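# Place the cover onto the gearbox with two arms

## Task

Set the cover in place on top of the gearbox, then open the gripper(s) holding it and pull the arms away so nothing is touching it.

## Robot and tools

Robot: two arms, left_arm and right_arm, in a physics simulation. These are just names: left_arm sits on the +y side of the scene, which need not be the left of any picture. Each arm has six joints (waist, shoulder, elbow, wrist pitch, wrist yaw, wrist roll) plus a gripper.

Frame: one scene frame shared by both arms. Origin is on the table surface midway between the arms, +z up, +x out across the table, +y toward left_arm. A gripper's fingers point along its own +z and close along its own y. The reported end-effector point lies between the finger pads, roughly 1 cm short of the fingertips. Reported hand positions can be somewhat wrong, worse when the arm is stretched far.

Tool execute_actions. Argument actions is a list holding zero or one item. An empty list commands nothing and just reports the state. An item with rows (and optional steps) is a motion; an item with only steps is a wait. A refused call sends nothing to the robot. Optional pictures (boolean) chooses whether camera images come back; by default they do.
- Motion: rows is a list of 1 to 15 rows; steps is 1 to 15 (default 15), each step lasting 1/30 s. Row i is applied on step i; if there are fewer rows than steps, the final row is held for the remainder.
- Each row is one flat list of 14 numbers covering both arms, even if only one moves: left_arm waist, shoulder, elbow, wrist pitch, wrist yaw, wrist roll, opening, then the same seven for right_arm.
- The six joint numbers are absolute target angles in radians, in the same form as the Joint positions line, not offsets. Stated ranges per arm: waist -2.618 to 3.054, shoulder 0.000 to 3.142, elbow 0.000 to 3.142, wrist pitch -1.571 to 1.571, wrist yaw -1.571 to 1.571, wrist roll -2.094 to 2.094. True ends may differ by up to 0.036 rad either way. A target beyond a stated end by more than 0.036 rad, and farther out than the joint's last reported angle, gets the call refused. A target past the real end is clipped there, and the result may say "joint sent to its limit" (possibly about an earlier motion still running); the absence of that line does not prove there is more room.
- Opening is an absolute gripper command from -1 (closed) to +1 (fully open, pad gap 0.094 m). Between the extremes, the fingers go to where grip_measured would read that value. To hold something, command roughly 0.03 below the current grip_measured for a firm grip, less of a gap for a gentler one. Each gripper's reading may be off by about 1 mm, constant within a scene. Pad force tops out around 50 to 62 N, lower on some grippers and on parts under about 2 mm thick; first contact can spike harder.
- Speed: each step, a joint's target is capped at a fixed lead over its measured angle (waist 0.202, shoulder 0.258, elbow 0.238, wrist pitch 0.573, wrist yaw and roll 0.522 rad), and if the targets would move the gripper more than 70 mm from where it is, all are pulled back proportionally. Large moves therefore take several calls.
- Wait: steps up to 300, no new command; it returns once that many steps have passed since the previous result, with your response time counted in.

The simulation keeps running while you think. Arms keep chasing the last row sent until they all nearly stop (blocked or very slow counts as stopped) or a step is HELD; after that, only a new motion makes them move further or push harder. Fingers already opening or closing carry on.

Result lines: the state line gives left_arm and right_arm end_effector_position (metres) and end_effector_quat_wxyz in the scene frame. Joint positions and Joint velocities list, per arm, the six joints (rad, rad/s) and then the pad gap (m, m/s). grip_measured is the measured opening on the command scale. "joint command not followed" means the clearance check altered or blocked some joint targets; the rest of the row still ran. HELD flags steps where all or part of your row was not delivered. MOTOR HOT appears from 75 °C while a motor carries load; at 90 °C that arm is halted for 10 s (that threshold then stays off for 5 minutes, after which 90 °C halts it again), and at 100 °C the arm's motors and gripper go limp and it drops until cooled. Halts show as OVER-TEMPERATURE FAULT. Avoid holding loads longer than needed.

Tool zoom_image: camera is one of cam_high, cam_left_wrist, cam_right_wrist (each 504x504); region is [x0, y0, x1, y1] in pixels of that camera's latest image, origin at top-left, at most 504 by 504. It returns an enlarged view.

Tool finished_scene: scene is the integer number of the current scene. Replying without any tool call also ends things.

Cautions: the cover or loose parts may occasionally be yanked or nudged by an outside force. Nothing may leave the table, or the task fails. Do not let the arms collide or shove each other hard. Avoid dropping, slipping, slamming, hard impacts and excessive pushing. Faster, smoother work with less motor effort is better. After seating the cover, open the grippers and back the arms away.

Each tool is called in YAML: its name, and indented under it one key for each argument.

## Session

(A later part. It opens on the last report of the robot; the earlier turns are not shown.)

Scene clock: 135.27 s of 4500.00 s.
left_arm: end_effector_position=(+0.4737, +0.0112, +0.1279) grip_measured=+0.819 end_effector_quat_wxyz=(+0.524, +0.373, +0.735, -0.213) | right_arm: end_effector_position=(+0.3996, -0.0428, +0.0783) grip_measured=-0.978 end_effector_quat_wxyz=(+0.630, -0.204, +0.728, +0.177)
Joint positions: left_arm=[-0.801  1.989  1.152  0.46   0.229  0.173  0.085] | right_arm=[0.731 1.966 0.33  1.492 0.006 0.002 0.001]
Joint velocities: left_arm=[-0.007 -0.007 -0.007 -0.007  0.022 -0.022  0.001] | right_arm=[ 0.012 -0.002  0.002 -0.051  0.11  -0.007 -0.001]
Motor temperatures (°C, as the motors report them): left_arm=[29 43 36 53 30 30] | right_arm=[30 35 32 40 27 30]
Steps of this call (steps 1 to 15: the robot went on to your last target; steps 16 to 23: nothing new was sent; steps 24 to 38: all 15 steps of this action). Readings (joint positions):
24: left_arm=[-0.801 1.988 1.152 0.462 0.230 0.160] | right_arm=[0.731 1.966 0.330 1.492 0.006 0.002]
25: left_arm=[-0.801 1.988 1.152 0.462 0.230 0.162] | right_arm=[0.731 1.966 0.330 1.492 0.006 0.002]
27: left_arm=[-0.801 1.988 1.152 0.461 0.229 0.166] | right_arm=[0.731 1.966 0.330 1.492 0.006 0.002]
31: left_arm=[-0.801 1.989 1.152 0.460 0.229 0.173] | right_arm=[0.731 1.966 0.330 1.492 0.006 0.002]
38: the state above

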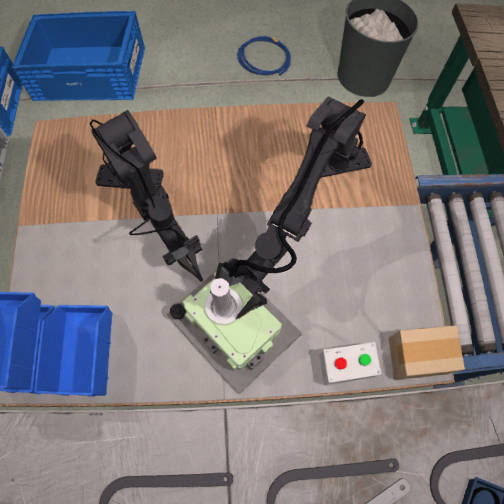

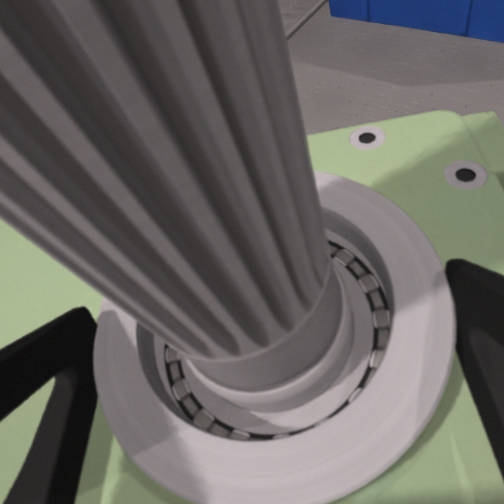

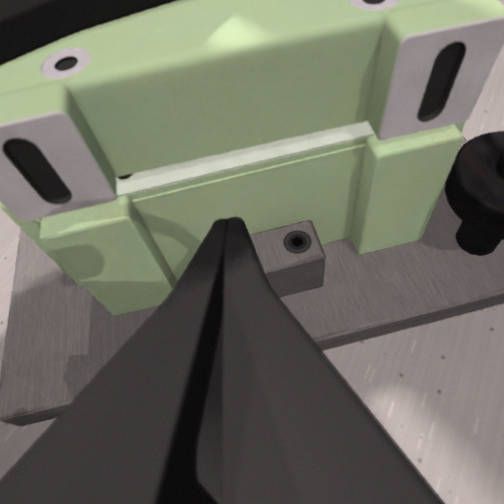

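execute_actions:
  actions:
    - {"rows":[[-0.812,2.01,1.138,0.455,0.22,0.4,0.79,0.735,1.94,0.31,1.5,0,0,-1],[-0.814,2.0,1.146,0.47,0.21,0.39,0.79,0.735,1.94,0.31,1.5,0,0,-1],[-0.816,1.99,1.154,0.485,0.2,0.38,0.79,0.735,1.94,0.31,1.5,0,0,-1],[-0.818,1.985,1.16,0.5,0.19,0.37,0.79,0.735,1.94,0.31,1.5,0,0,-1],[-0.82,1.98,1.165,0.515,0.18,0.36,0.79,0.735,1.94,0.31,1.5,0,0,-1],[-0.822,1.98,1.165,0.53,0.17,0.36,0.79,0.735,1.94,0.31,1.5,0,0,-1],[-0.824,1.98,1.165,0.54,0.16,0.36,0.79,0.735,1.94,0.31,1.5,0,0,-1],[-0.826,1.98,1.165,0.54,0.15,0.36,0.79,0.735,1.94,0.31,1.5,0,0,-1]],"steps":15}

zoom_image:
  camera: "cam_high"
  region: [160,260,310,400]

Scene clock: 137.00 s of 4500.00 s.
left_arm: end_effector_position=(+0.4739, +0.0108, +0.1286) grip_measured=+0.819 end_effector_quat_wxyz=(+0.526, +0.371, +0.736, -0.211) | right_arm: end_effector_position=(+0.3996, -0.0428, +0.0783) grip_measured=-0.978 end_effector_quat_wxyz=(+0.630, -0.204, +0.728, +0.177)
Joint positions: left_arm=[-0.805  1.989  1.152  0.461  0.219  0.171  0.085] | right_arm=[0.731 1.966 0.33  1.492 0.006 0.002 0.001]
Joint velocities: left_arm=[ 0.002 -0.007  0.002  0.022  0.037  0.066 -0.001] | right_arm=[-0.007 -0.007  0.007 -0.051 -0.022  0.037  0.   ]
Motor temperatures (°C, as the motors report them): left_arm=[29 43 36 53 30 31] | right_arm=[30 35 32 40 27 30]
Steps of this call (steps 1 to 15: the robot went on to your last target; steps 16 to 37: nothing new was sent; steps 38 to 52: all 15 steps of this action). Readings (joint positions):
38: left_arm=[-0.801 1.989 1.152 0.460 0.229 0.173] | right_arm=[0.731 1.966 0.330 1.492 0.006 0.002]
39: left_arm=[-0.801 1.989 1.152 0.460 0.228 0.172] | right_arm=[0.731 1.966 0.330 1.492 0.006 0.002]
41: left_arm=[-0.802 1.989 1.152 0.461 0.227 0.171] | right_arm=[0.731 1.966 0.330 1.492 0.006 0.002]
45: left_arm=[-0.805 1.989 1.152 0.461 0.219 0.171] | right_arm=[0.731 1.966 0.330 1.492 0.006 0.002]
52: the state above

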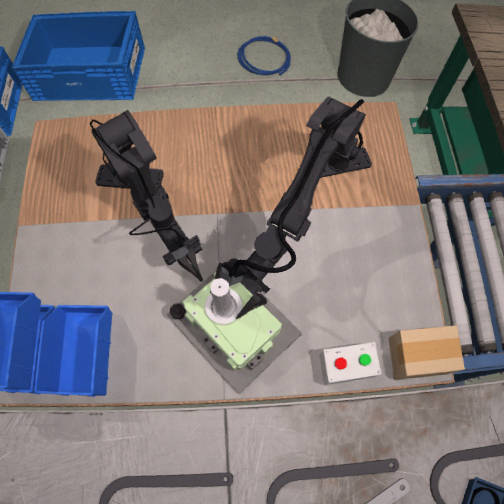

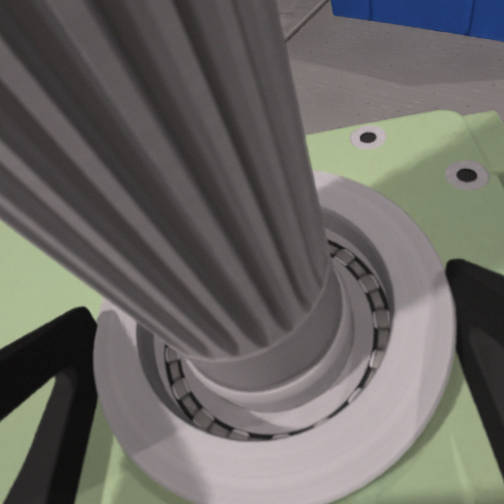

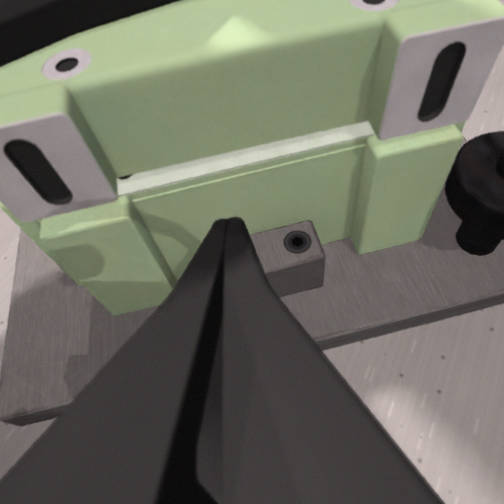

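Region (160, 260, 310, 400) of cam_high's 504x504 image, scaled by 3.360, with more detail than that image has; it fills the top 470 rows of this view, and the rest is white.

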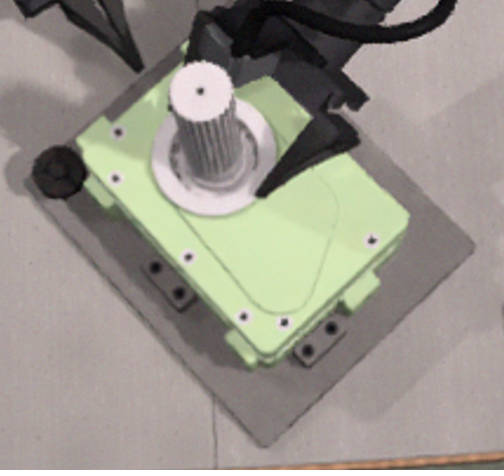

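execute_actions:
  actions:
    - {"rows":[[-0.822,1.99,1.16,0.52,0.165,0.35,0.78,0.735,1.94,0.31,1.5,0,0,-1],[-0.818,2.0,1.155,0.5,0.18,0.34,0.78,0.735,1.94,0.31,1.5,0,0,-1],[-0.814,2.01,1.15,0.48,0.195,0.33,0.78,0.735,1.94,0.31,1.5,0,0,-1],[-0.81,2.02,1.145,0.46,0.21,0.32,0.78,0.735,1.94,0.31,1.5,0,0,-1],[-0.806,2.025,1.14,0.44,0.22,0.31,0.78,0.735,1.94,0.31,1.5,0,0,-1],[-0.806,2.03,1.135,0.42,0.22,0.3,0.78,0.735,1.94,0.31,1.5,0,0,-1],[-0.806,2.035,1.13,0.4,0.22,0.3,0.78,0.735,1.94,0.31,1.5,0,0,-1],[-0.806,2.04,1.125,0.38,0.22,0.3,0.78,0.735,1.94,0.31,1.5,0,0,-1]],"steps":15}

Scene clock: 138.37 s of 4500.00 s.
left_arm: end_effector_position=(+0.4730, +0.0108, +0.1268) grip_measured=+0.819 end_effector_quat_wxyz=(+0.522, +0.371, +0.738, -0.212) | right_arm: end_effector_position=(+0.3996, -0.0428, +0.0783) grip_measured=-0.978 end_effector_quat_wxyz=(+0.630, -0.204, +0.728, +0.177)
Joint positions: left_arm=[-0.805  1.989  1.152  0.455  0.221  0.168  0.085] | right_arm=[0.731 1.966 0.33  1.492 0.006 0.002 0.001]
Joint velocities: left_arm=[-0.022 -0.002 -0.002  0.066  0.037 -0.037 -0.001] | right_arm=[ 0.007 -0.007  0.002  0.022  0.007 -0.022 -0.   ]
Motor temperatures (°C, as the motors report them): left_arm=[29 43 36 53 30 31] | right_arm=[30 35 32 40 27 30]
Steps of this call (steps 1 to 15: the robot went on to your last target; steps 16 to 26: nothing new was sent; steps 27 to 41: all 15 steps of this action). Readings (joint positions):
27: left_arm=[-0.805 1.989 1.152 0.461 0.219 0.171] | right_arm=[0.731 1.966 0.330 1.492 0.006 0.002]
28: left_arm=[-0.805 1.989 1.152 0.461 0.219 0.170] | right_arm=[0.731 1.966 0.330 1.492 0.006 0.002]
30: left_arm=[-0.805 1.989 1.152 0.459 0.221 0.169] | right_arm=[0.731 1.966 0.330 1.492 0.006 0.002]
34: left_arm=[-0.805 1.989 1.152 0.455 0.221 0.168] | right_arm=[0.731 1.966 0.330 1.492 0.006 0.002]
41: the state above

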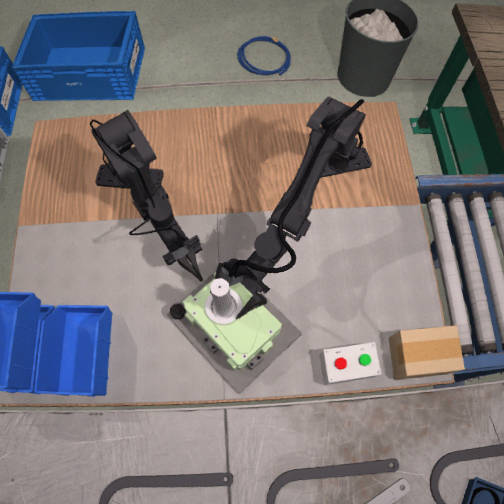

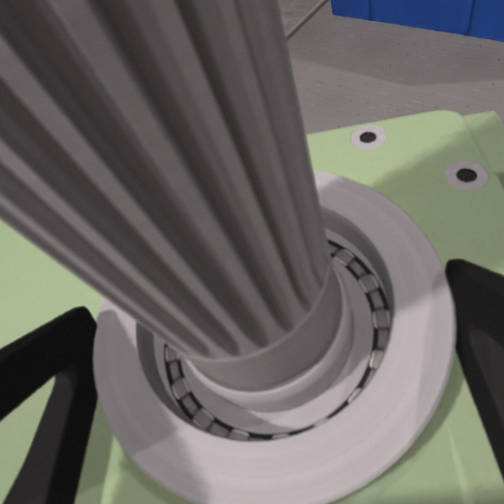

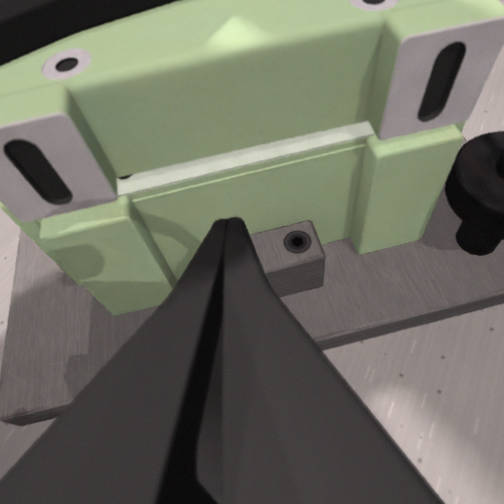

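execute_actions:
  actions:
    - {"rows":[[-0.806,2.03,1.135,0.41,0.22,0.3,0.79,0.735,1.94,0.31,1.5,0,0,-1],[-0.806,2.015,1.145,0.44,0.22,0.3,0.79,0.735,1.94,0.31,1.5,0,0,-1],[-0.81,2.0,1.155,0.47,0.22,0.3,0.79,0.735,1.94,0.31,1.5,0,0,-1],[-0.814,1.99,1.16,0.49,0.225,0.3,0.79,0.735,1.94,0.31,1.5,0,0,-1],[-0.818,1.98,1.165,0.51,0.23,0.3,0.79,0.735,1.94,0.31,1.5,0,0,-1],[-0.822,1.975,1.165,0.52,0.235,0.3,0.79,0.735,1.94,0.31,1.5,0,0,-1],[-0.826,1.97,1.165,0.53,0.24,0.3,0.79,0.735,1.94,0.31,1.5,0,0,-1],[-0.83,1.97,1.165,0.53,0.245,0.3,0.79,0.735,1.94,0.31,1.5,0,0,-1],[-0.834,1.97,1.165,0.53,0.25,0.3,0.79,0.735,1.94,0.31,1.5,0,0,-1],[-0.838,1.97,1.165,0.53,0.25,0.3,0.79,0.735,1.94,0.31,1.5,0,0,-1]],"steps":15}

Scene clock: 140.40 s of 4500.00 s.
left_arm: end_effector_position=(+0.4733, +0.0103, +0.1287) grip_measured=+0.819 end_effector_quat_wxyz=(+0.525, +0.371, +0.736, -0.214) | right_arm: end_effector_position=(+0.3996, -0.0428, +0.0783) grip_measured=-0.978 end_effector_quat_wxyz=(+0.630, -0.204, +0.728, +0.177)
Joint positions: left_arm=[-0.805  1.988  1.152  0.461  0.223  0.168  0.085] | right_arm=[0.731 1.966 0.33  1.492 0.006 0.002 0.001]
Joint velocities: left_arm=[ 0.002  0.017  0.012 -0.007 -0.051 -0.022  0.001] | right_arm=[-0.002 -0.022 -0.022 -0.022  0.022  0.022 -0.001]
Motor temperatures (°C, as the motors report them): left_arm=[29 42 36 52 30 32] | right_arm=[30 35 32 40 27 30]
Steps of this call (steps 1 to 15: the robot went on to your last target; steps 16 to 46: nothing new was sent; steps 47 to 61: all 15 steps of this action). Readings (joint positions):
47: left_arm=[-0.805 1.989 1.152 0.455 0.221 0.168] | right_arm=[0.731 1.966 0.330 1.492 0.006 0.002]
48: left_arm=[-0.805 1.989 1.152 0.456 0.221 0.168] | right_arm=[0.731 1.966 0.330 1.492 0.006 0.002]
50: left_arm=[-0.805 1.989 1.152 0.459 0.221 0.168] | right_arm=[0.731 1.966 0.330 1.492 0.006 0.002]
54: left_arm=[-0.805 1.988 1.152 0.461 0.223 0.168] | right_arm=[0.731 1.966 0.330 1.492 0.006 0.002]
61: the state above

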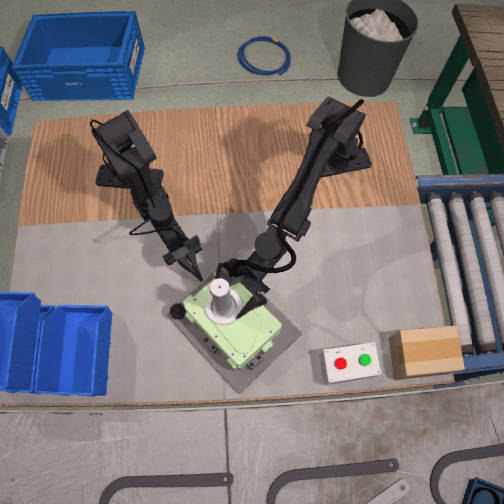

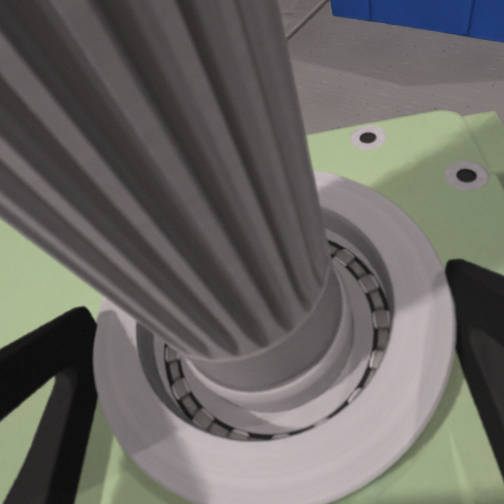

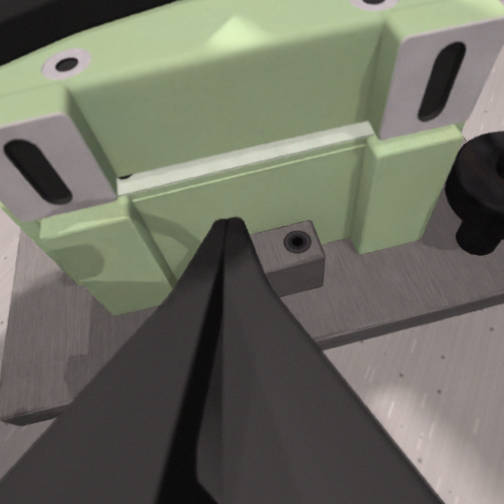

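execute_actions:
  actions:
    - {"rows":[[-0.82,1.98,1.158,0.49,0.235,0.24,0.79,0.735,1.94,0.31,1.5,0,0,-1],[-0.805,1.985,1.155,0.465,0.225,0.19,0.79,0.735,1.94,0.31,1.5,0,0,-1],[-0.805,1.985,1.155,0.465,0.223,0.16,0.82,0.735,1.94,0.31,1.5,0,0,-1],[-0.805,1.985,1.155,0.465,0.223,0.15,0.9,0.735,1.94,0.31,1.5,0,0,-1],[-0.805,1.985,1.155,0.465,0.223,0.15,1,0.735,1.94,0.31,1.5,0,0,-1],[-0.805,1.985,1.155,0.465,0.223,0.15,1,0.735,1.94,0.31,1.5,0,0,-1],[-0.805,1.985,1.155,0.465,0.223,0.15,1,0.735,1.94,0.31,1.5,0,0,-1],[-0.805,1.975,1.165,0.455,0.223,0.15,1,0.735,1.94,0.31,1.5,0,0,-1],[-0.805,1.965,1.175,0.445,0.223,0.15,1,0.735,1.94,0.31,1.5,0,0,-1],[-0.805,1.957,1.185,0.43,0.223,0.15,1,0.735,1.94,0.31,1.5,0,0,-1],[-0.805,1.95,1.195,0.415,0.223,0.15,1,0.735,1.94,0.31,1.5,0,0,-1],[-0.805,1.945,1.205,0.4,0.223,0.15,1,0.735,1.94,0.31,1.5,0,0,-1],[-0.805,1.94,1.215,0.39,0.223,0.15,1,0.735,1.94,0.31,1.5,0,0,-1]],"steps":15}

execute_actions:
  actions:
    - {"rows":[[-0.805,1.92,1.188,0.396,0.223,0.15,1,0.735,1.94,0.31,1.5,0,0,-1],[-0.805,1.9,1.16,0.402,0.223,0.15,1,0.735,1.94,0.31,1.5,0,0,-1],[-0.805,1.88,1.133,0.408,0.223,0.15,1,0.735,1.94,0.31,1.5,0,0,-1],[-0.805,1.86,1.106,0.414,0.223,0.15,1,0.735,1.94,0.31,1.5,0,0,-1],[-0.805,1.84,1.079,0.42,0.223,0.15,1,0.735,1.94,0.31,1.5,0,0,-1],[-0.805,1.82,1.052,0.426,0.223,0.15,1,0.735,1.94,0.31,1.5,0,0,-1],[-0.805,1.8,1.025,0.432,0.223,0.15,1,0.735,1.94,0.31,1.5,0,0,-1],[-0.805,1.78,0.998,0.438,0.223,0.15,1,0.735,1.94,0.31,1.5,0,0,-1],[-0.805,1.76,0.971,0.445,0.223,0.15,1,0.735,1.94,0.31,1.5,0,0,-1],[-0.805,1.74,0.944,0.455,0.223,0.15,1,0.735,1.94,0.31,1.5,0,0,-1],[-0.805,1.72,0.917,0.47,0.223,0.15,1,0.735,1.94,0.31,1.5,0,0,-1],[-0.805,1.7,0.89,0.49,0.223,0.15,1,0.735,1.94,0.31,1.5,0,0,-1],[-0.805,1.68,0.863,0.51,0.223,0.15,1,0.735,1.94,0.31,1.5,0,0,-1],[-0.805,1.66,0.836,0.53,0.223,0.15,1,0.735,1.94,0.31,1.5,0,0,-1],[-0.805,1.645,0.81,0.55,0.223,0.15,1,0.735,1.94,0.31,1.5,0,0,-1]],"steps":15}

execute_actions:
  actions:
    - {"rows":[[-0.805,1.64,0.78,0.6,0.223,0.15,1,0.735,1.94,0.31,1.5,0,0,-1],[-0.805,1.635,0.75,0.66,0.223,0.15,1,0.735,1.94,0.31,1.5,0,0,-1],[-0.805,1.635,0.72,0.72,0.223,0.14,1,0.735,1.94,0.31,1.5,0,0,-1],[-0.805,1.635,0.69,0.78,0.223,0.13,1,0.735,1.94,0.31,1.5,0,0,-1],[-0.805,1.64,0.66,0.84,0.223,0.12,1,0.735,1.94,0.31,1.5,0,0,-1],[-0.805,1.65,0.63,0.9,0.223,0.1,1,0.735,1.94,0.31,1.5,0,0,-1],[-0.805,1.66,0.6,0.96,0.223,0.08,1,0.735,1.94,0.31,1.5,0,0,-1],[-0.805,1.67,0.58,1.02,0.223,0.06,1,0.735,1.94,0.31,1.5,0,0,-1]],"steps":15}

Scene clock: 144.30 s of 4500.00 s.
left_arm: end_effector_position=(+0.4745, +0.0101, +0.1359) grip_measured=+1.000 end_effector_quat_wxyz=(+0.521, +0.366, +0.740, -0.216) | right_arm: end_effector_position=(+0.3996, -0.0428, +0.0783) grip_measured=-0.978 end_effector_quat_wxyz=(+0.630, -0.204, +0.728, +0.177)
Joint positions: left_arm=[-0.804  1.975  1.173  0.419  0.222  0.155  0.094] | right_arm=[0.731 1.966 0.33  1.492 0.006 0.002 0.001]
Joint velocities: left_arm=[ 0.007 -0.105  0.164 -0.154  0.007  0.007  0.   ] | right_arm=[-0.002 -0.007  0.002  0.007  0.007  0.037 -0.001]
Motor temperatures (°C, as the motors report them): left_arm=[29 43 36 52 30 32] | right_arm=[30 35 32 40 27 30]
Steps of this call (steps 1 to 15: the robot went on to your last target; steps 16 to 90: nothing new was sent; then 0.40 s passed at rest; steps 91 to 105: all 15 steps of this action). Readings (joint positions):
91: left_arm=[-0.805 1.988 1.152 0.461 0.223 0.164] | right_arm=[0.731 1.966 0.330 1.492 0.006 0.002]
92: left_arm=[-0.804 1.988 1.152 0.460 0.223 0.160] | right_arm=[0.731 1.966 0.330 1.492 0.006 0.002]
94: left_arm=[-0.804 1.988 1.152 0.459 0.222 0.155] | right_arm=[0.731 1.966 0.330 1.492 0.006 0.002]
98: left_arm=[-0.804 1.988 1.152 0.460 0.222 0.155] | right_arm=[0.731 1.966 0.330 1.492 0.006 0.002]
105: the state above

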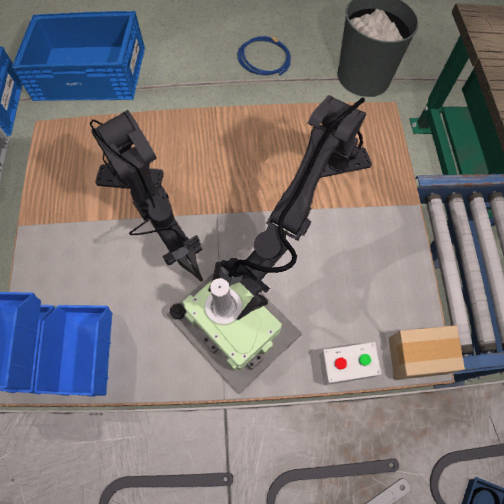

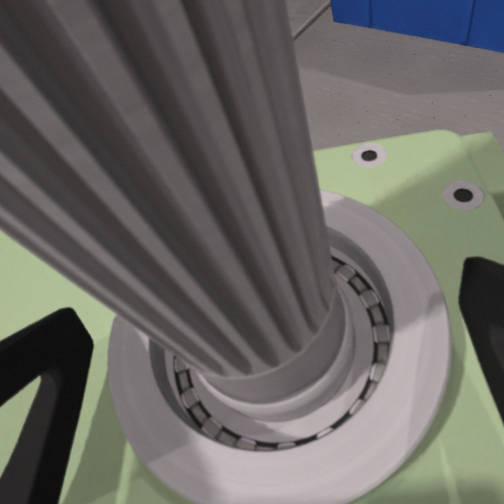

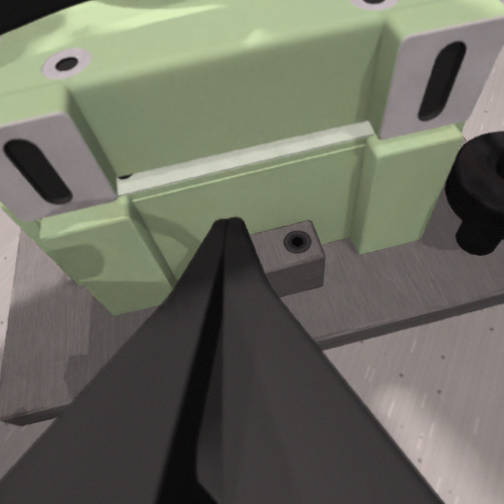

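Scene clock: 144.80 s of 4500.00 s.
left_arm: end_effector_position=(+0.4156, +0.0516, +0.1538) grip_measured=+1.000 end_effector_quat_wxyz=(+0.530, +0.365, +0.734, -0.217) | right_arm: end_effector_position=(+0.3996, -0.0428, +0.0783) grip_measured=-0.978 end_effector_quat_wxyz=(+0.630, -0.204, +0.728, +0.177)
Joint positions: left_arm=[-0.804  1.699  0.869  0.469  0.222  0.155  0.094] | right_arm=[0.731 1.966 0.33  1.492 0.006 0.002 0.001]
Joint velocities: left_arm=[-0.007 -0.496 -0.808  0.374  0.007 -0.037  0.   ] | right_arm=[-0.002  0.017 -0.002  0.022 -0.081  0.007 -0.001]
Motor temperatures (°C, as the motors report them): left_arm=[29 43 36 52 30 32] | right_arm=[30 35 32 40 27 30]
Steps of this call (steps 1 to 15: all 15 steps of this action). Readings (joint positions):
1: left_arm=[-0.804 1.969 1.175 0.418 0.222 0.155] | right_arm=[0.731 1.966 0.330 1.492 0.006 0.002]
2: left_arm=[-0.804 1.959 1.175 0.414 0.222 0.155] | right_arm=[0.731 1.966 0.330 1.492 0.006 0.002]
4: left_arm=[-0.804 1.928 1.158 0.413 0.222 0.155] | right_arm=[0.731 1.966 0.330 1.492 0.006 0.002]
8: left_arm=[-0.804 1.832 1.064 0.420 0.222 0.155] | right_arm=[0.731 1.966 0.330 1.492 0.006 0.002]
15: the state above

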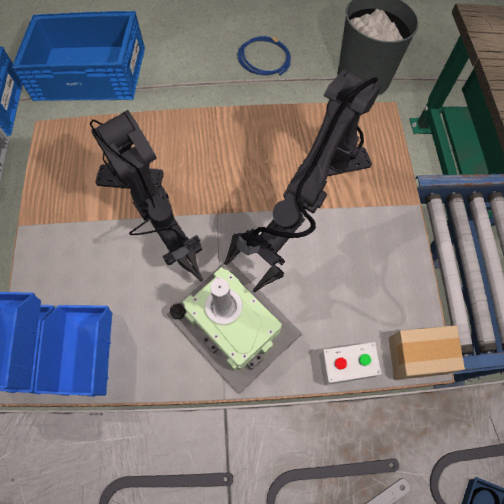

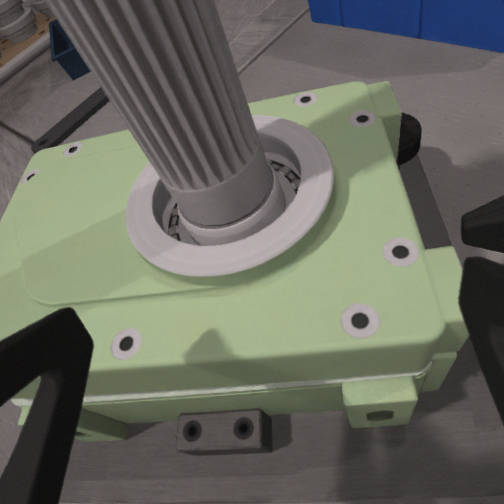

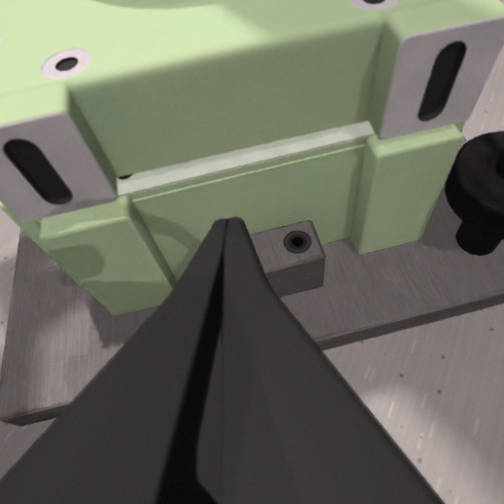

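Scene clock: 145.30 s of 4500.00 s.
left_arm: end_effector_position=(+0.3865, +0.0722, +0.1588) grip_measured=+1.000 end_effector_quat_wxyz=(+0.606, +0.323, +0.681, -0.253) | right_arm: end_effector_position=(+0.3996, -0.0428, +0.0783) grip_measured=-0.978 end_effector_quat_wxyz=(+0.630, -0.204, +0.728, +0.177)
Joint positions: left_arm=[-0.804  1.672  0.589  0.942  0.222  0.079  0.094] | right_arm=[0.731 1.966 0.33  1.492 0.006 0.002 0.001]
Joint velocities: left_arm=[ 0.022  0.027 -0.012  0.462  0.007 -0.095  0.   ] | right_arm=[ 0.007 -0.002  0.002 -0.095 -0.007  0.007 -0.001]
Motor temperatures (°C, as the motors report them): left_arm=[29 43 36 52 30 32] | right_arm=[30 35 32 40 27 30]
Steps of this call (steps 1 to 15: all 15 steps of this action). Readings (joint positions):
1: left_arm=[-0.804 1.683 0.841 0.487 0.222 0.155] | right_arm=[0.731 1.966 0.330 1.492 0.006 0.002]
2: left_arm=[-0.804 1.671 0.813 0.514 0.222 0.155] | right_arm=[0.731 1.966 0.330 1.492 0.006 0.002]
4: left_arm=[-0.804 1.656 0.756 0.589 0.222 0.151] | right_arm=[0.731 1.966 0.330 1.492 0.006 0.002]
8: left_arm=[-0.804 1.656 0.639 0.779 0.222 0.119] | right_arm=[0.731 1.966 0.330 1.492 0.006 0.002]
15: the state above

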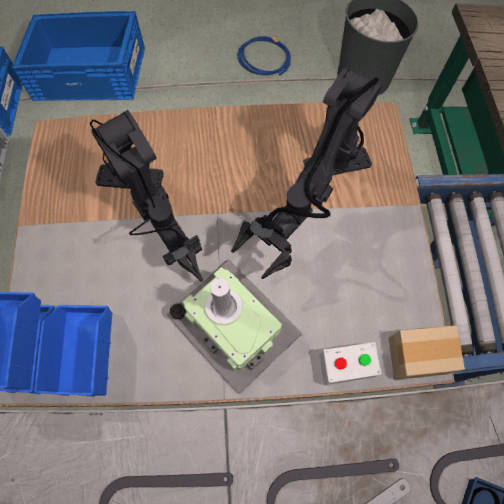

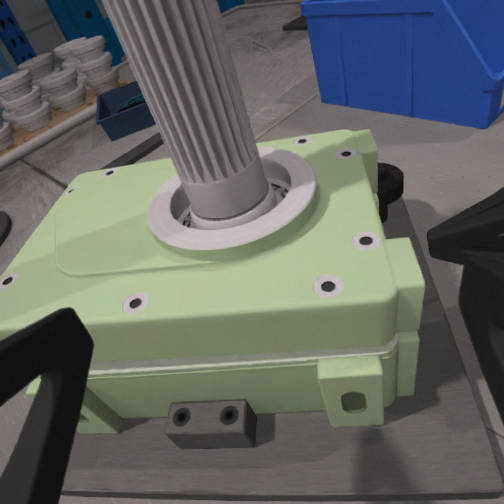

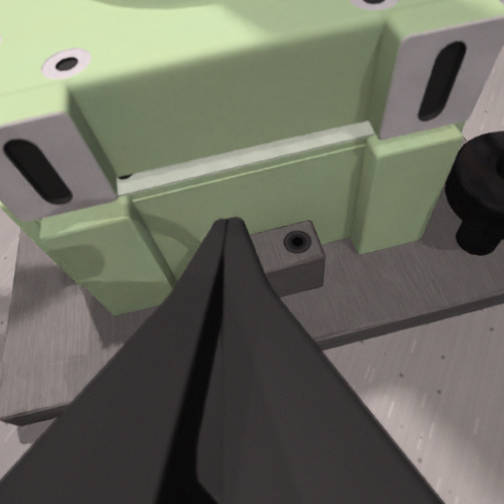

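execute_actions:
  actions:
    - {"rows":[[-0.79,1.66,0.58,1.0,0.22,0.06,1,0.735,1.9,0.34,1.4,0,0,-1],[-0.78,1.65,0.58,1.0,0.22,0.06,1,0.735,1.86,0.365,1.3,0,0,-1],[-0.77,1.65,0.58,1.0,0.22,0.06,1,0.735,1.82,0.39,1.2,0,0,-1],[-0.76,1.65,0.58,1.0,0.22,0.06,1,0.735,1.78,0.42,1.1,0,0,-1],[-0.75,1.65,0.58,1.0,0.22,0.06,1,0.735,1.735,0.45,1.0,0,0,-1],[-0.74,1.65,0.58,1.0,0.22,0.06,1,0.735,1.69,0.48,0.9,0,0,-1],[-0.73,1.65,0.58,1.0,0.22,0.06,1,0.735,1.645,0.51,0.8,0,0,-1],[-0.72,1.65,0.58,1.0,0.22,0.06,1,0.735,1.6,0.54,0.7,0,0,-1],[-0.71,1.65,0.58,1.0,0.22,0.06,1,0.735,1.555,0.57,0.6,0,0,-1],[-0.7,1.65,0.58,1.0,0.22,0.06,1,0.735,1.51,0.6,0.5,0,0,-1],[-0.7,1.65,0.58,1.0,0.22,0.06,1,0.735,1.465,0.63,0.4,0,0,-1],[-0.7,1.65,0.58,1.0,0.22,0.06,1,0.735,1.42,0.66,0.3,0,0,-1],[-0.7,1.65,0.58,1.0,0.22,0.06,1,0.735,1.375,0.69,0.2,0,0,-1],[-0.7,1.65,0.58,1.0,0.22,0.06,1,0.735,1.33,0.72,0.1,0,0,-1],[-0.7,1.65,0.58,1.0,0.22,0.06,1,0.735,1.295,0.75,0.0,0,0,-1]],"steps":15}
  pictures: false

execute_actions:
  actions:
    - {"steps":15}
  pictures: false

execute_actions:
  actions:
    - {"rows":[[-0.7,1.65,0.58,1.0,0.22,0.06,1,0.735,1.32,0.768,0.01,0,0,-1],[-0.7,1.65,0.58,1.0,0.22,0.06,1,0.735,1.345,0.786,0.02,0,0,-1],[-0.7,1.65,0.58,1.0,0.22,0.06,1,0.735,1.37,0.804,0.03,0,0,-1],[-0.7,1.65,0.58,1.0,0.22,0.06,1,0.735,1.395,0.822,0.04,0,0,-1],[-0.7,1.65,0.58,1.0,0.22,0.06,1,0.735,1.42,0.84,0.05,0,0,-1],[-0.7,1.65,0.58,1.0,0.22,0.06,1,0.735,1.445,0.858,0.06,0,0,-1],[-0.7,1.65,0.58,1.0,0.22,0.06,1,0.735,1.47,0.876,0.07,0,0,-1],[-0.7,1.65,0.58,1.0,0.22,0.06,1,0.735,1.495,0.894,0.08,0,0,-1],[-0.7,1.65,0.58,1.0,0.22,0.06,1,0.735,1.52,0.91,0.09,0,0,-1],[-0.7,1.65,0.58,1.0,0.22,0.06,1,0.735,1.545,0.92,0.09,0,0,-1]],"steps":15}

Scene clock: 149.37 s of 4500.00 s.
left_arm: end_effector_position=(+0.4147, +0.1068, +0.1718) grip_measured=+1.000 end_effector_quat_wxyz=(+0.637, +0.283, +0.680, -0.229) | right_arm: end_effector_position=(+0.4182, -0.0313, +0.1871) grip_measured=-0.978 end_effector_quat_wxyz=(+0.570, -0.218, +0.776, +0.160)
Joint positions: left_arm=[-0.707  1.672  0.589  0.996  0.221  0.068  0.094] | right_arm=[0.731 1.39  0.67  0.415 0.006 0.002 0.001]
Joint velocities: left_arm=[ 0.002 -0.007  0.002  0.095 -0.007 -0.051  0.   ] | right_arm=[ 0.007 -1.238  0.847 -2.762  0.022 -0.022 -0.   ]
Motor temperatures (°C, as the motors report them): left_arm=[29 42 35 52 29 31] | right_arm=[30 35 32 40 27 30]
Steps of this call (steps 1 to 30: the robot went on to your last target; steps 31 to 90: nothing new was sent; then 0.57 s passed at rest; steps 91 to 105: all 15 steps of this action). Readings (joint positions):
91: left_arm=[-0.804 1.672 0.589 0.996 0.222 0.068] | right_arm=[0.731 1.960 0.330 1.480 0.006 0.002]
92: left_arm=[-0.803 1.672 0.589 0.996 0.222 0.068] | right_arm=[0.731 1.943 0.330 1.447 0.006 0.002]
94: left_arm=[-0.792 1.672 0.589 0.996 0.222 0.068] | right_arm=[0.731 1.880 0.343 1.337 0.006 0.002]
98: left_arm=[-0.749 1.672 0.589 0.996 0.222 0.068] | right_arm=[0.731 1.712 0.450 1.033 0.006 0.002]
105: the state above

Scene clock: 149.87 s of 4500.00 s.
left_arm: end_effector_position=(+0.4147, +0.1068, +0.1718) grip_measured=+1.000 end_effector_quat_wxyz=(+0.637, +0.283, +0.680, -0.229) | right_arm: end_effector_position=(+0.3904, -0.0485, +0.1662) grip_measured=-0.978 end_effector_quat_wxyz=(+0.476, -0.235, +0.837, +0.133)
Joint positions: left_arm=[-0.707  1.672  0.589  0.996  0.221  0.068  0.094] | right_arm=[0.731 1.293 0.735 0.021 0.006 0.002 0.001]
Joint velocities: left_arm=[ 0.002 -0.002 -0.007  0.022  0.022 -0.022  0.   ] | right_arm=[ 0.017  0.012 -0.002 -0.081 -0.051 -0.022 -0.   ]
Motor temperatures (°C, as the motors report them): left_arm=[29 41 35 52 29 31] | right_arm=[30 35 32 40 27 30]
Steps of this call (steps 1 to 15: the robot went on to your last target). Readings (joint positions):
1: left_arm=[-0.707 1.672 0.589 0.996 0.221 0.068] | right_arm=[0.731 1.353 0.695 0.338 0.006 0.002]
2: left_arm=[-0.707 1.672 0.589 0.996 0.221 0.068] | right_arm=[0.731 1.324 0.714 0.283 0.006 0.002]
4: left_arm=[-0.707 1.672 0.589 0.996 0.221 0.068] | right_arm=[0.731 1.296 0.733 0.210 0.006 0.002]
8: left_arm=[-0.707 1.672 0.589 0.996 0.221 0.068] | right_arm=[0.731 1.293 0.735 0.090 0.006 0.002]
15: the state above

Scene clock: 150.37 s of 4500.00 s.
left_arm: end_effector_position=(+0.4147, +0.1068, +0.1718) grip_measured=+1.000 end_effector_quat_wxyz=(+0.637, +0.283, +0.680, -0.229) | right_arm: end_effector_position=(+0.4313, -0.0233, +0.1381) grip_measured=-0.978 end_effector_quat_wxyz=(+0.449, -0.239, +0.852, +0.125)
Joint positions: left_arm=[-0.707  1.672  0.589  0.996  0.221  0.068  0.094] | right_arm=[0.731 1.548 0.882 0.065 0.006 0.002 0.001]
Joint velocities: left_arm=[-0.022 -0.027 -0.002 -0.037 -0.007  0.022  0.   ] | right_arm=[-0.002 -0.002  0.007  0.022  0.007 -0.051 -0.001]
Motor temperatures (°C, as the motors report them): left_arm=[29 41 35 52 29 31] | right_arm=[30 35 32 40 27 30]
Steps of this call (steps 1 to 15: all 15 steps of this action). Readings (joint positions):
1: left_arm=[-0.707 1.672 0.589 0.996 0.221 0.068] | right_arm=[0.731 1.295 0.735 0.019 0.006 0.002]
2: left_arm=[-0.707 1.672 0.589 0.996 0.221 0.068] | right_arm=[0.731 1.302 0.737 0.019 0.006 0.002]
4: left_arm=[-0.707 1.672 0.589 0.996 0.221 0.068] | right_arm=[0.731 1.337 0.757 0.019 0.006 0.002]
8: left_arm=[-0.707 1.672 0.589 0.996 0.221 0.068] | right_arm=[0.731 1.446 0.826 0.033 0.006 0.002]
15: the state above

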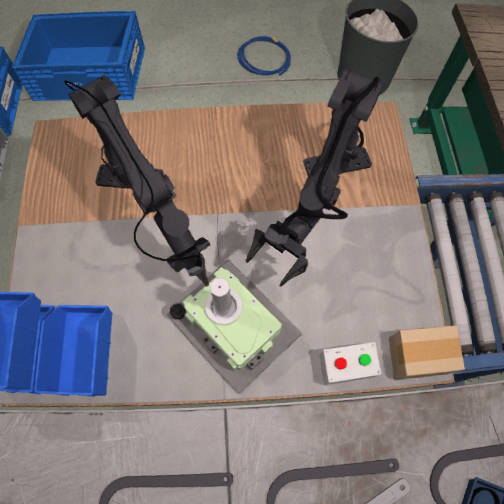

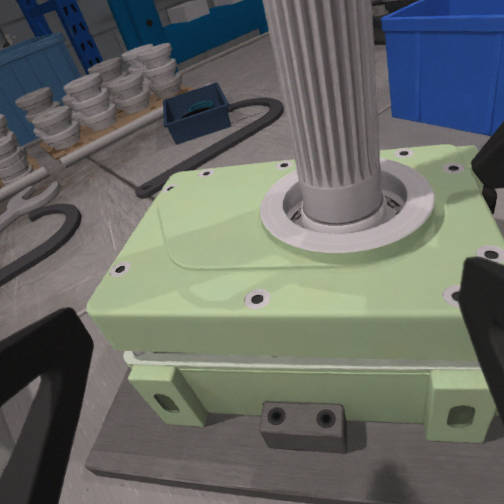

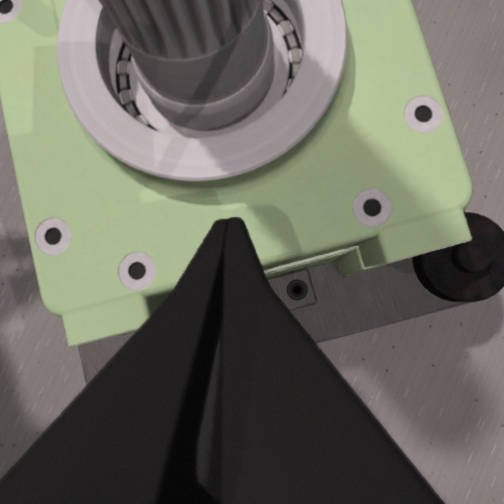

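zoom_image:
  camera: "cam_left_wrist"
  region: [80,280,300,420]

zoom_image:
  camera: "cam_left_wrist"
  region: [284,280,504,420]

Region (80, 280, 300, 420) of cam_left_wrist's 504x504 image, scaled by 2.291, with more detail than that image has; it fills the top 321 rows of this view, and the rest is white.

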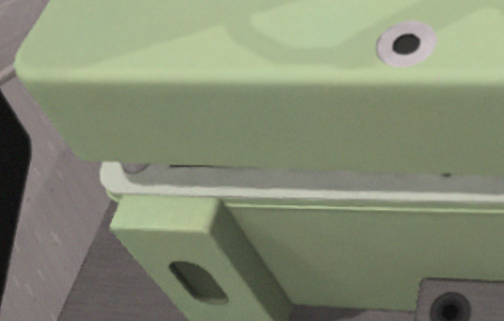

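Region (284, 280, 504, 420) of cam_left_wrist's 504x504 image, scaled by 2.291, with more detail than that image has; it fills the top 321 rows of this view, and the rest is white.

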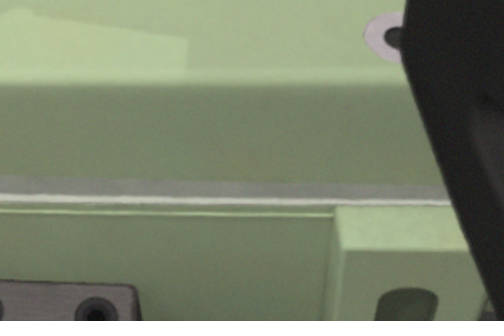

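execute_actions:
  actions:
    - {"rows":[[-0.7,1.65,0.58,1.0,0.22,0.06,1,0.725,1.51,0.88,0.09,0,0,-1],[-0.7,1.65,0.58,1.0,0.22,0.06,1,0.715,1.48,0.845,0.095,0,0,-1],[-0.7,1.65,0.58,1.0,0.22,0.06,1,0.7,1.455,0.81,0.1,0,0,-1],[-0.7,1.65,0.58,1.0,0.22,0.06,1,0.685,1.43,0.78,0.11,0,0,-1],[-0.7,1.65,0.58,1.0,0.22,0.06,1,0.67,1.41,0.75,0.12,0,0,-1],[-0.7,1.65,0.58,1.0,0.22,0.06,1,0.655,1.395,0.72,0.135,0,0,-1],[-0.7,1.65,0.58,1.0,0.22,0.06,1,0.64,1.39,0.695,0.15,0,0,-1],[-0.7,1.65,0.58,1.0,0.22,0.06,1,0.625,1.395,0.675,0.17,0,0,-1],[-0.7,1.65,0.58,1.0,0.22,0.06,1,0.615,1.405,0.655,0.19,0,0,-1],[-0.7,1.65,0.58,1.0,0.22,0.06,1,0.612,1.415,0.635,0.21,0,0,-1],[-0.7,1.65,0.58,1.0,0.22,0.06,1,0.612,1.422,0.62,0.225,0,0,-1]],"steps":15}
  pictures: false

execute_actions:
  actions:
    - {"steps":10}

Scene clock: 153.27 s of 4500.00 s.
left_arm: end_effector_position=(+0.4147, +0.1068, +0.1718) grip_measured=+1.000 end_effector_quat_wxyz=(+0.637, +0.283, +0.680, -0.229) | right_arm: end_effector_position=(+0.4081, -0.0904, +0.1014) grip_measured=-0.978 end_effector_quat_wxyz=(+0.444, -0.192, +0.869, +0.098)
Joint positions: left_arm=[-0.707  1.672  0.589  0.996  0.221  0.068  0.094] | right_arm=[0.616 1.42  0.626 0.168 0.002 0.002 0.001]
Joint velocities: left_arm=[ 0.002 -0.002 -0.002 -0.007  0.007  0.022  0.   ] | right_arm=[-0.007  0.051 -0.076 -0.022 -0.007  0.007 -0.   ]
Motor temperatures (°C, as the motors report them): left_arm=[29 41 35 51 29 31] | right_arm=[30 35 33 39 27 30]
Steps of this call (steps 1 to 15: the robot went on to your last target; steps 16 to 72: nothing new was sent; steps 73 to 87: all 15 steps of this action). Readings (joint positions):
73: left_arm=[-0.707 1.672 0.589 0.996 0.221 0.068] | right_arm=[0.731 1.548 0.882 0.071 0.006 0.002]
74: left_arm=[-0.707 1.672 0.589 0.996 0.221 0.068] | right_arm=[0.730 1.544 0.879 0.073 0.005 0.002]
76: left_arm=[-0.707 1.672 0.589 0.996 0.221 0.068] | right_arm=[0.720 1.510 0.844 0.084 0.002 0.002]
80: left_arm=[-0.707 1.672 0.589 0.996 0.221 0.068] | right_arm=[0.659 1.418 0.734 0.116 0.000 0.002]
87: the state above

Scene clock: 153.60 s of 4500.00 s.
left_arm: end_effector_position=(+0.4147, +0.1068, +0.1718) grip_measured=+1.000 end_effector_quat_wxyz=(+0.637, +0.283, +0.680, -0.229) | right_arm: end_effector_position=(+0.4123, -0.0884, +0.1074) grip_measured=-0.978 end_effector_quat_wxyz=(+0.458, -0.190, +0.862, +0.101)
Joint positions: left_arm=[-0.707  1.672  0.589  0.996  0.221  0.068  0.094] | right_arm=[0.616 1.422 0.626 0.202 0.002 0.002 0.001]
Joint velocities: left_arm=[-0.012 -0.012 -0.012 -0.007 -0.022 -0.007  0.   ] | right_arm=[ 0.007  0.002 -0.017 -0.037 -0.007  0.051 -0.   ]
Motor temperatures (°C, as the motors report them): left_arm=[29 41 35 51 29 31] | right_arm=[30 35 33 39 27 30]
Steps of this call (steps 1 to 10: the robot went on to your last target). Readings (joint positions):
1: left_arm=[-0.707 1.672 0.589 0.996 0.221 0.068] | right_arm=[0.616 1.421 0.626 0.171 0.002 0.002]
2: left_arm=[-0.707 1.672 0.589 0.996 0.221 0.068] | right_arm=[0.616 1.422 0.626 0.175 0.002 0.002]
4: left_arm=[-0.707 1.672 0.589 0.996 0.221 0.068] | right_arm=[0.616 1.422 0.626 0.188 0.002 0.002]
8: left_arm=[-0.707 1.672 0.589 0.996 0.221 0.068] | right_arm=[0.616 1.422 0.626 0.200 0.002 0.002]
10: the state above

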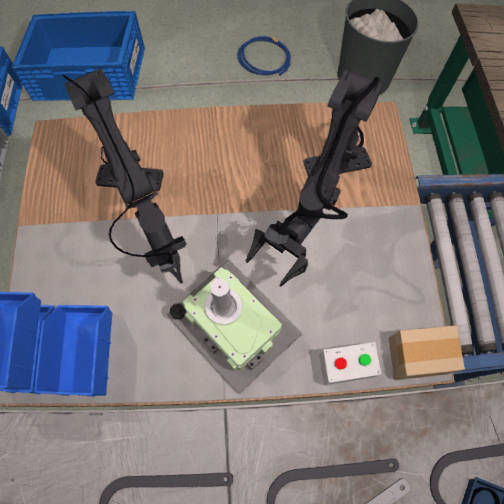

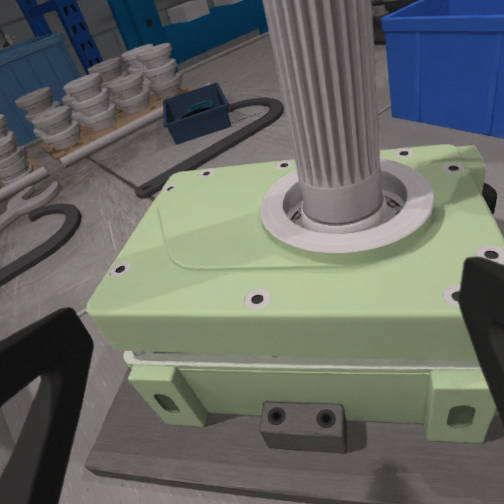

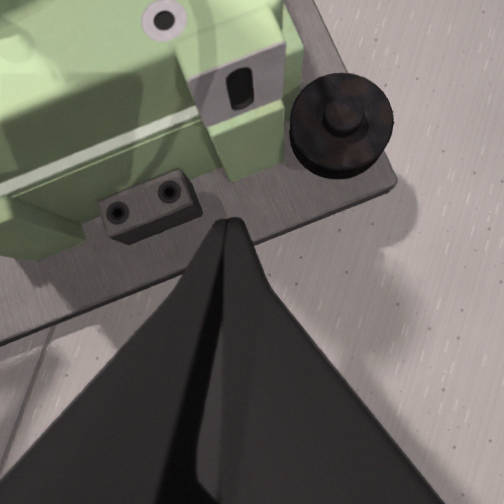

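execute_actions:
  actions:
    - {"rows":[[-0.7,1.65,0.58,1.0,0.22,0.06,1,0.612,1.422,0.65,0.225,0,0,-1],[-0.7,1.65,0.58,1.0,0.22,0.06,1,0.612,1.435,0.672,0.225,0,0,-1],[-0.7,1.65,0.58,1.0,0.22,0.06,1,0.612,1.45,0.686,0.225,0,0,-1],[-0.7,1.65,0.58,1.0,0.22,0.06,1,0.612,1.465,0.7,0.225,0,0,-1],[-0.7,1.65,0.58,1.0,0.22,0.06,1,0.612,1.48,0.714,0.225,0,0,-1],[-0.7,1.65,0.58,1.0,0.22,0.06,1,0.612,1.495,0.728,0.228,0,0,-1],[-0.7,1.65,0.58,1.0,0.22,0.06,1,0.612,1.51,0.742,0.23,0,0,-1],[-0.7,1.65,0.58,1.0,0.22,0.06,1,0.612,1.525,0.756,0.232,0,0,-1],[-0.7,1.65,0.58,1.0,0.22,0.06,1,0.612,1.54,0.77,0.234,0,0,-1]],"steps":15}

Scene clock: 155.40 s of 4500.00 s.
left_arm: end_effector_position=(+0.4147, +0.1068, +0.1718) grip_measured=+1.000 end_effector_quat_wxyz=(+0.637, +0.283, +0.680, -0.229) | right_arm: end_effector_position=(+0.4402, -0.0754, +0.1115) grip_measured=-0.978 end_effector_quat_wxyz=(+0.463, -0.190, +0.860, +0.102)
Joint positions: left_arm=[-0.707  1.672  0.589  0.996  0.221  0.068  0.094] | right_arm=[0.616 1.535 0.734 0.218 0.002 0.002 0.001]
Joint velocities: left_arm=[-0.022 -0.002 -0.002 -0.037 -0.037 -0.051  0.   ] | right_arm=[-0.002 -0.012  0.002 -0.007 -0.051 -0.022 -0.001]
Motor temperatures (°C, as the motors report them): left_arm=[29 41 35 51 29 31] | right_arm=[30 34 33 39 27 30]
Steps of this call (steps 1 to 30: the robot went on to your last target; steps 31 to 39: nothing new was sent; steps 40 to 54: all 15 steps of this action). Readings (joint positions):
40: left_arm=[-0.707 1.672 0.589 0.996 0.221 0.068] | right_arm=[0.616 1.422 0.626 0.206 0.002 0.002]
41: left_arm=[-0.707 1.672 0.589 0.996 0.221 0.068] | right_arm=[0.616 1.422 0.626 0.206 0.002 0.002]
43: left_arm=[-0.707 1.672 0.589 0.996 0.221 0.068] | right_arm=[0.616 1.432 0.636 0.205 0.002 0.002]
47: left_arm=[-0.707 1.672 0.589 0.996 0.221 0.068] | right_arm=[0.616 1.491 0.695 0.209 0.002 0.002]
54: the state above

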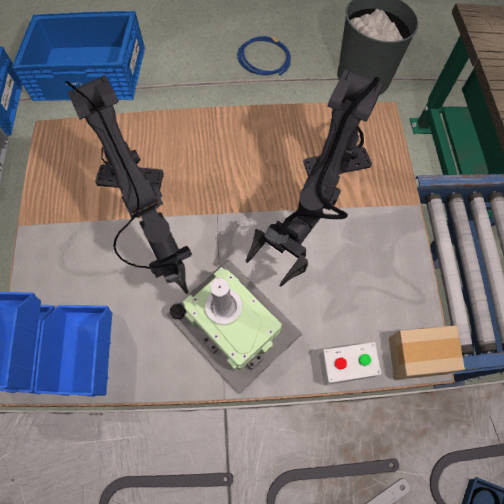

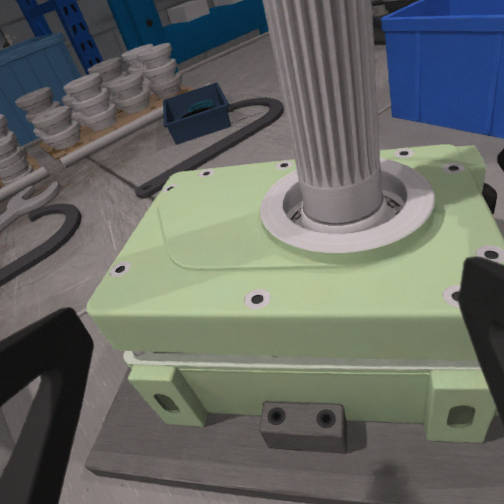

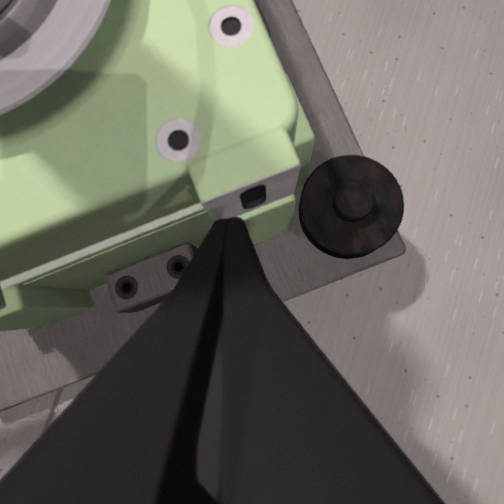

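execute_actions:
  actions:
    - {"rows":[[-0.7,1.65,0.58,1.0,0.22,0.06,1,0.605,1.545,0.77,0.21,0,0,-1],[-0.7,1.65,0.58,1.0,0.22,0.06,1,0.598,1.555,0.775,0.195,0,0,-1],[-0.7,1.65,0.58,1.0,0.22,0.06,1,0.592,1.565,0.783,0.19,0,0,-1],[-0.7,1.65,0.58,1.0,0.22,0.06,1,0.592,1.575,0.791,0.19,0,0,-1],[-0.7,1.65,0.58,1.0,0.22,0.06,1,0.592,1.585,0.8,0.19,0,0,-1],[-0.7,1.65,0.58,1.0,0.22,0.06,1,0.592,1.595,0.809,0.19,0,0,-1],[-0.7,1.65,0.58,1.0,0.22,0.06,1,0.592,1.605,0.818,0.19,0,0,-1],[-0.7,1.65,0.58,1.0,0.22,0.06,1,0.592,1.615,0.827,0.19,0,0,-1]],"steps":15}

Scene clock: 156.60 s of 4500.00 s.
left_arm: end_effector_position=(+0.4147, +0.1068, +0.1718) grip_measured=+1.000 end_effector_quat_wxyz=(+0.637, +0.283, +0.680, -0.229) | right_arm: end_effector_position=(+0.4511, -0.0793, +0.0985) grip_measured=-0.978 end_effector_quat_wxyz=(+0.443, -0.184, +0.873, +0.093)
Joint positions: left_arm=[-0.707  1.672  0.589  0.996  0.221  0.068  0.094] | right_arm=[0.597 1.6   0.785 0.184 0.003 0.002 0.001]
Joint velocities: left_arm=[ 0.007 -0.012 -0.002  0.007 -0.022  0.066  0.   ] | right_arm=[-0.012 -0.002  0.017  0.037 -0.007  0.022 -0.   ]
Motor temperatures (°C, as the motors report them): left_arm=[29 41 35 51 29 31] | right_arm=[30 34 33 39 27 30]
Steps of this call (steps 1 to 15: the robot went on to your last target; steps 16 to 21: nothing new was sent; steps 22 to 36: all 15 steps of this action). Readings (joint positions):
22: left_arm=[-0.707 1.672 0.589 0.996 0.221 0.068] | right_arm=[0.616 1.535 0.734 0.219 0.002 0.002]
23: left_arm=[-0.707 1.672 0.589 0.996 0.221 0.068] | right_arm=[0.614 1.536 0.734 0.217 0.002 0.002]
25: left_arm=[-0.707 1.672 0.589 0.996 0.221 0.068] | right_arm=[0.608 1.547 0.741 0.211 0.001 0.002]
29: left_arm=[-0.707 1.672 0.589 0.996 0.221 0.068] | right_arm=[0.598 1.591 0.774 0.202 0.001 0.002]
36: the state above

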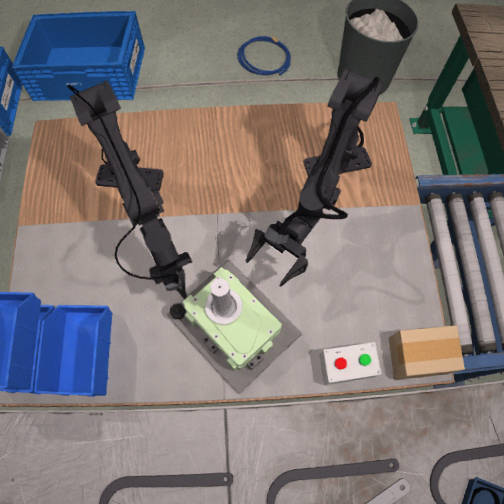

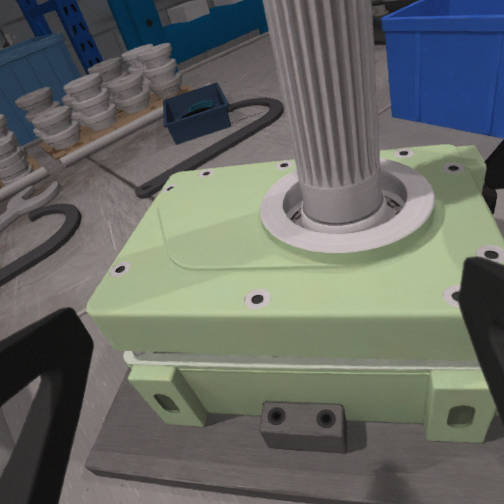

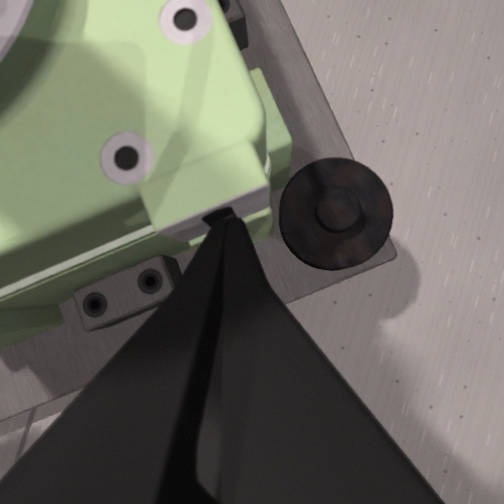

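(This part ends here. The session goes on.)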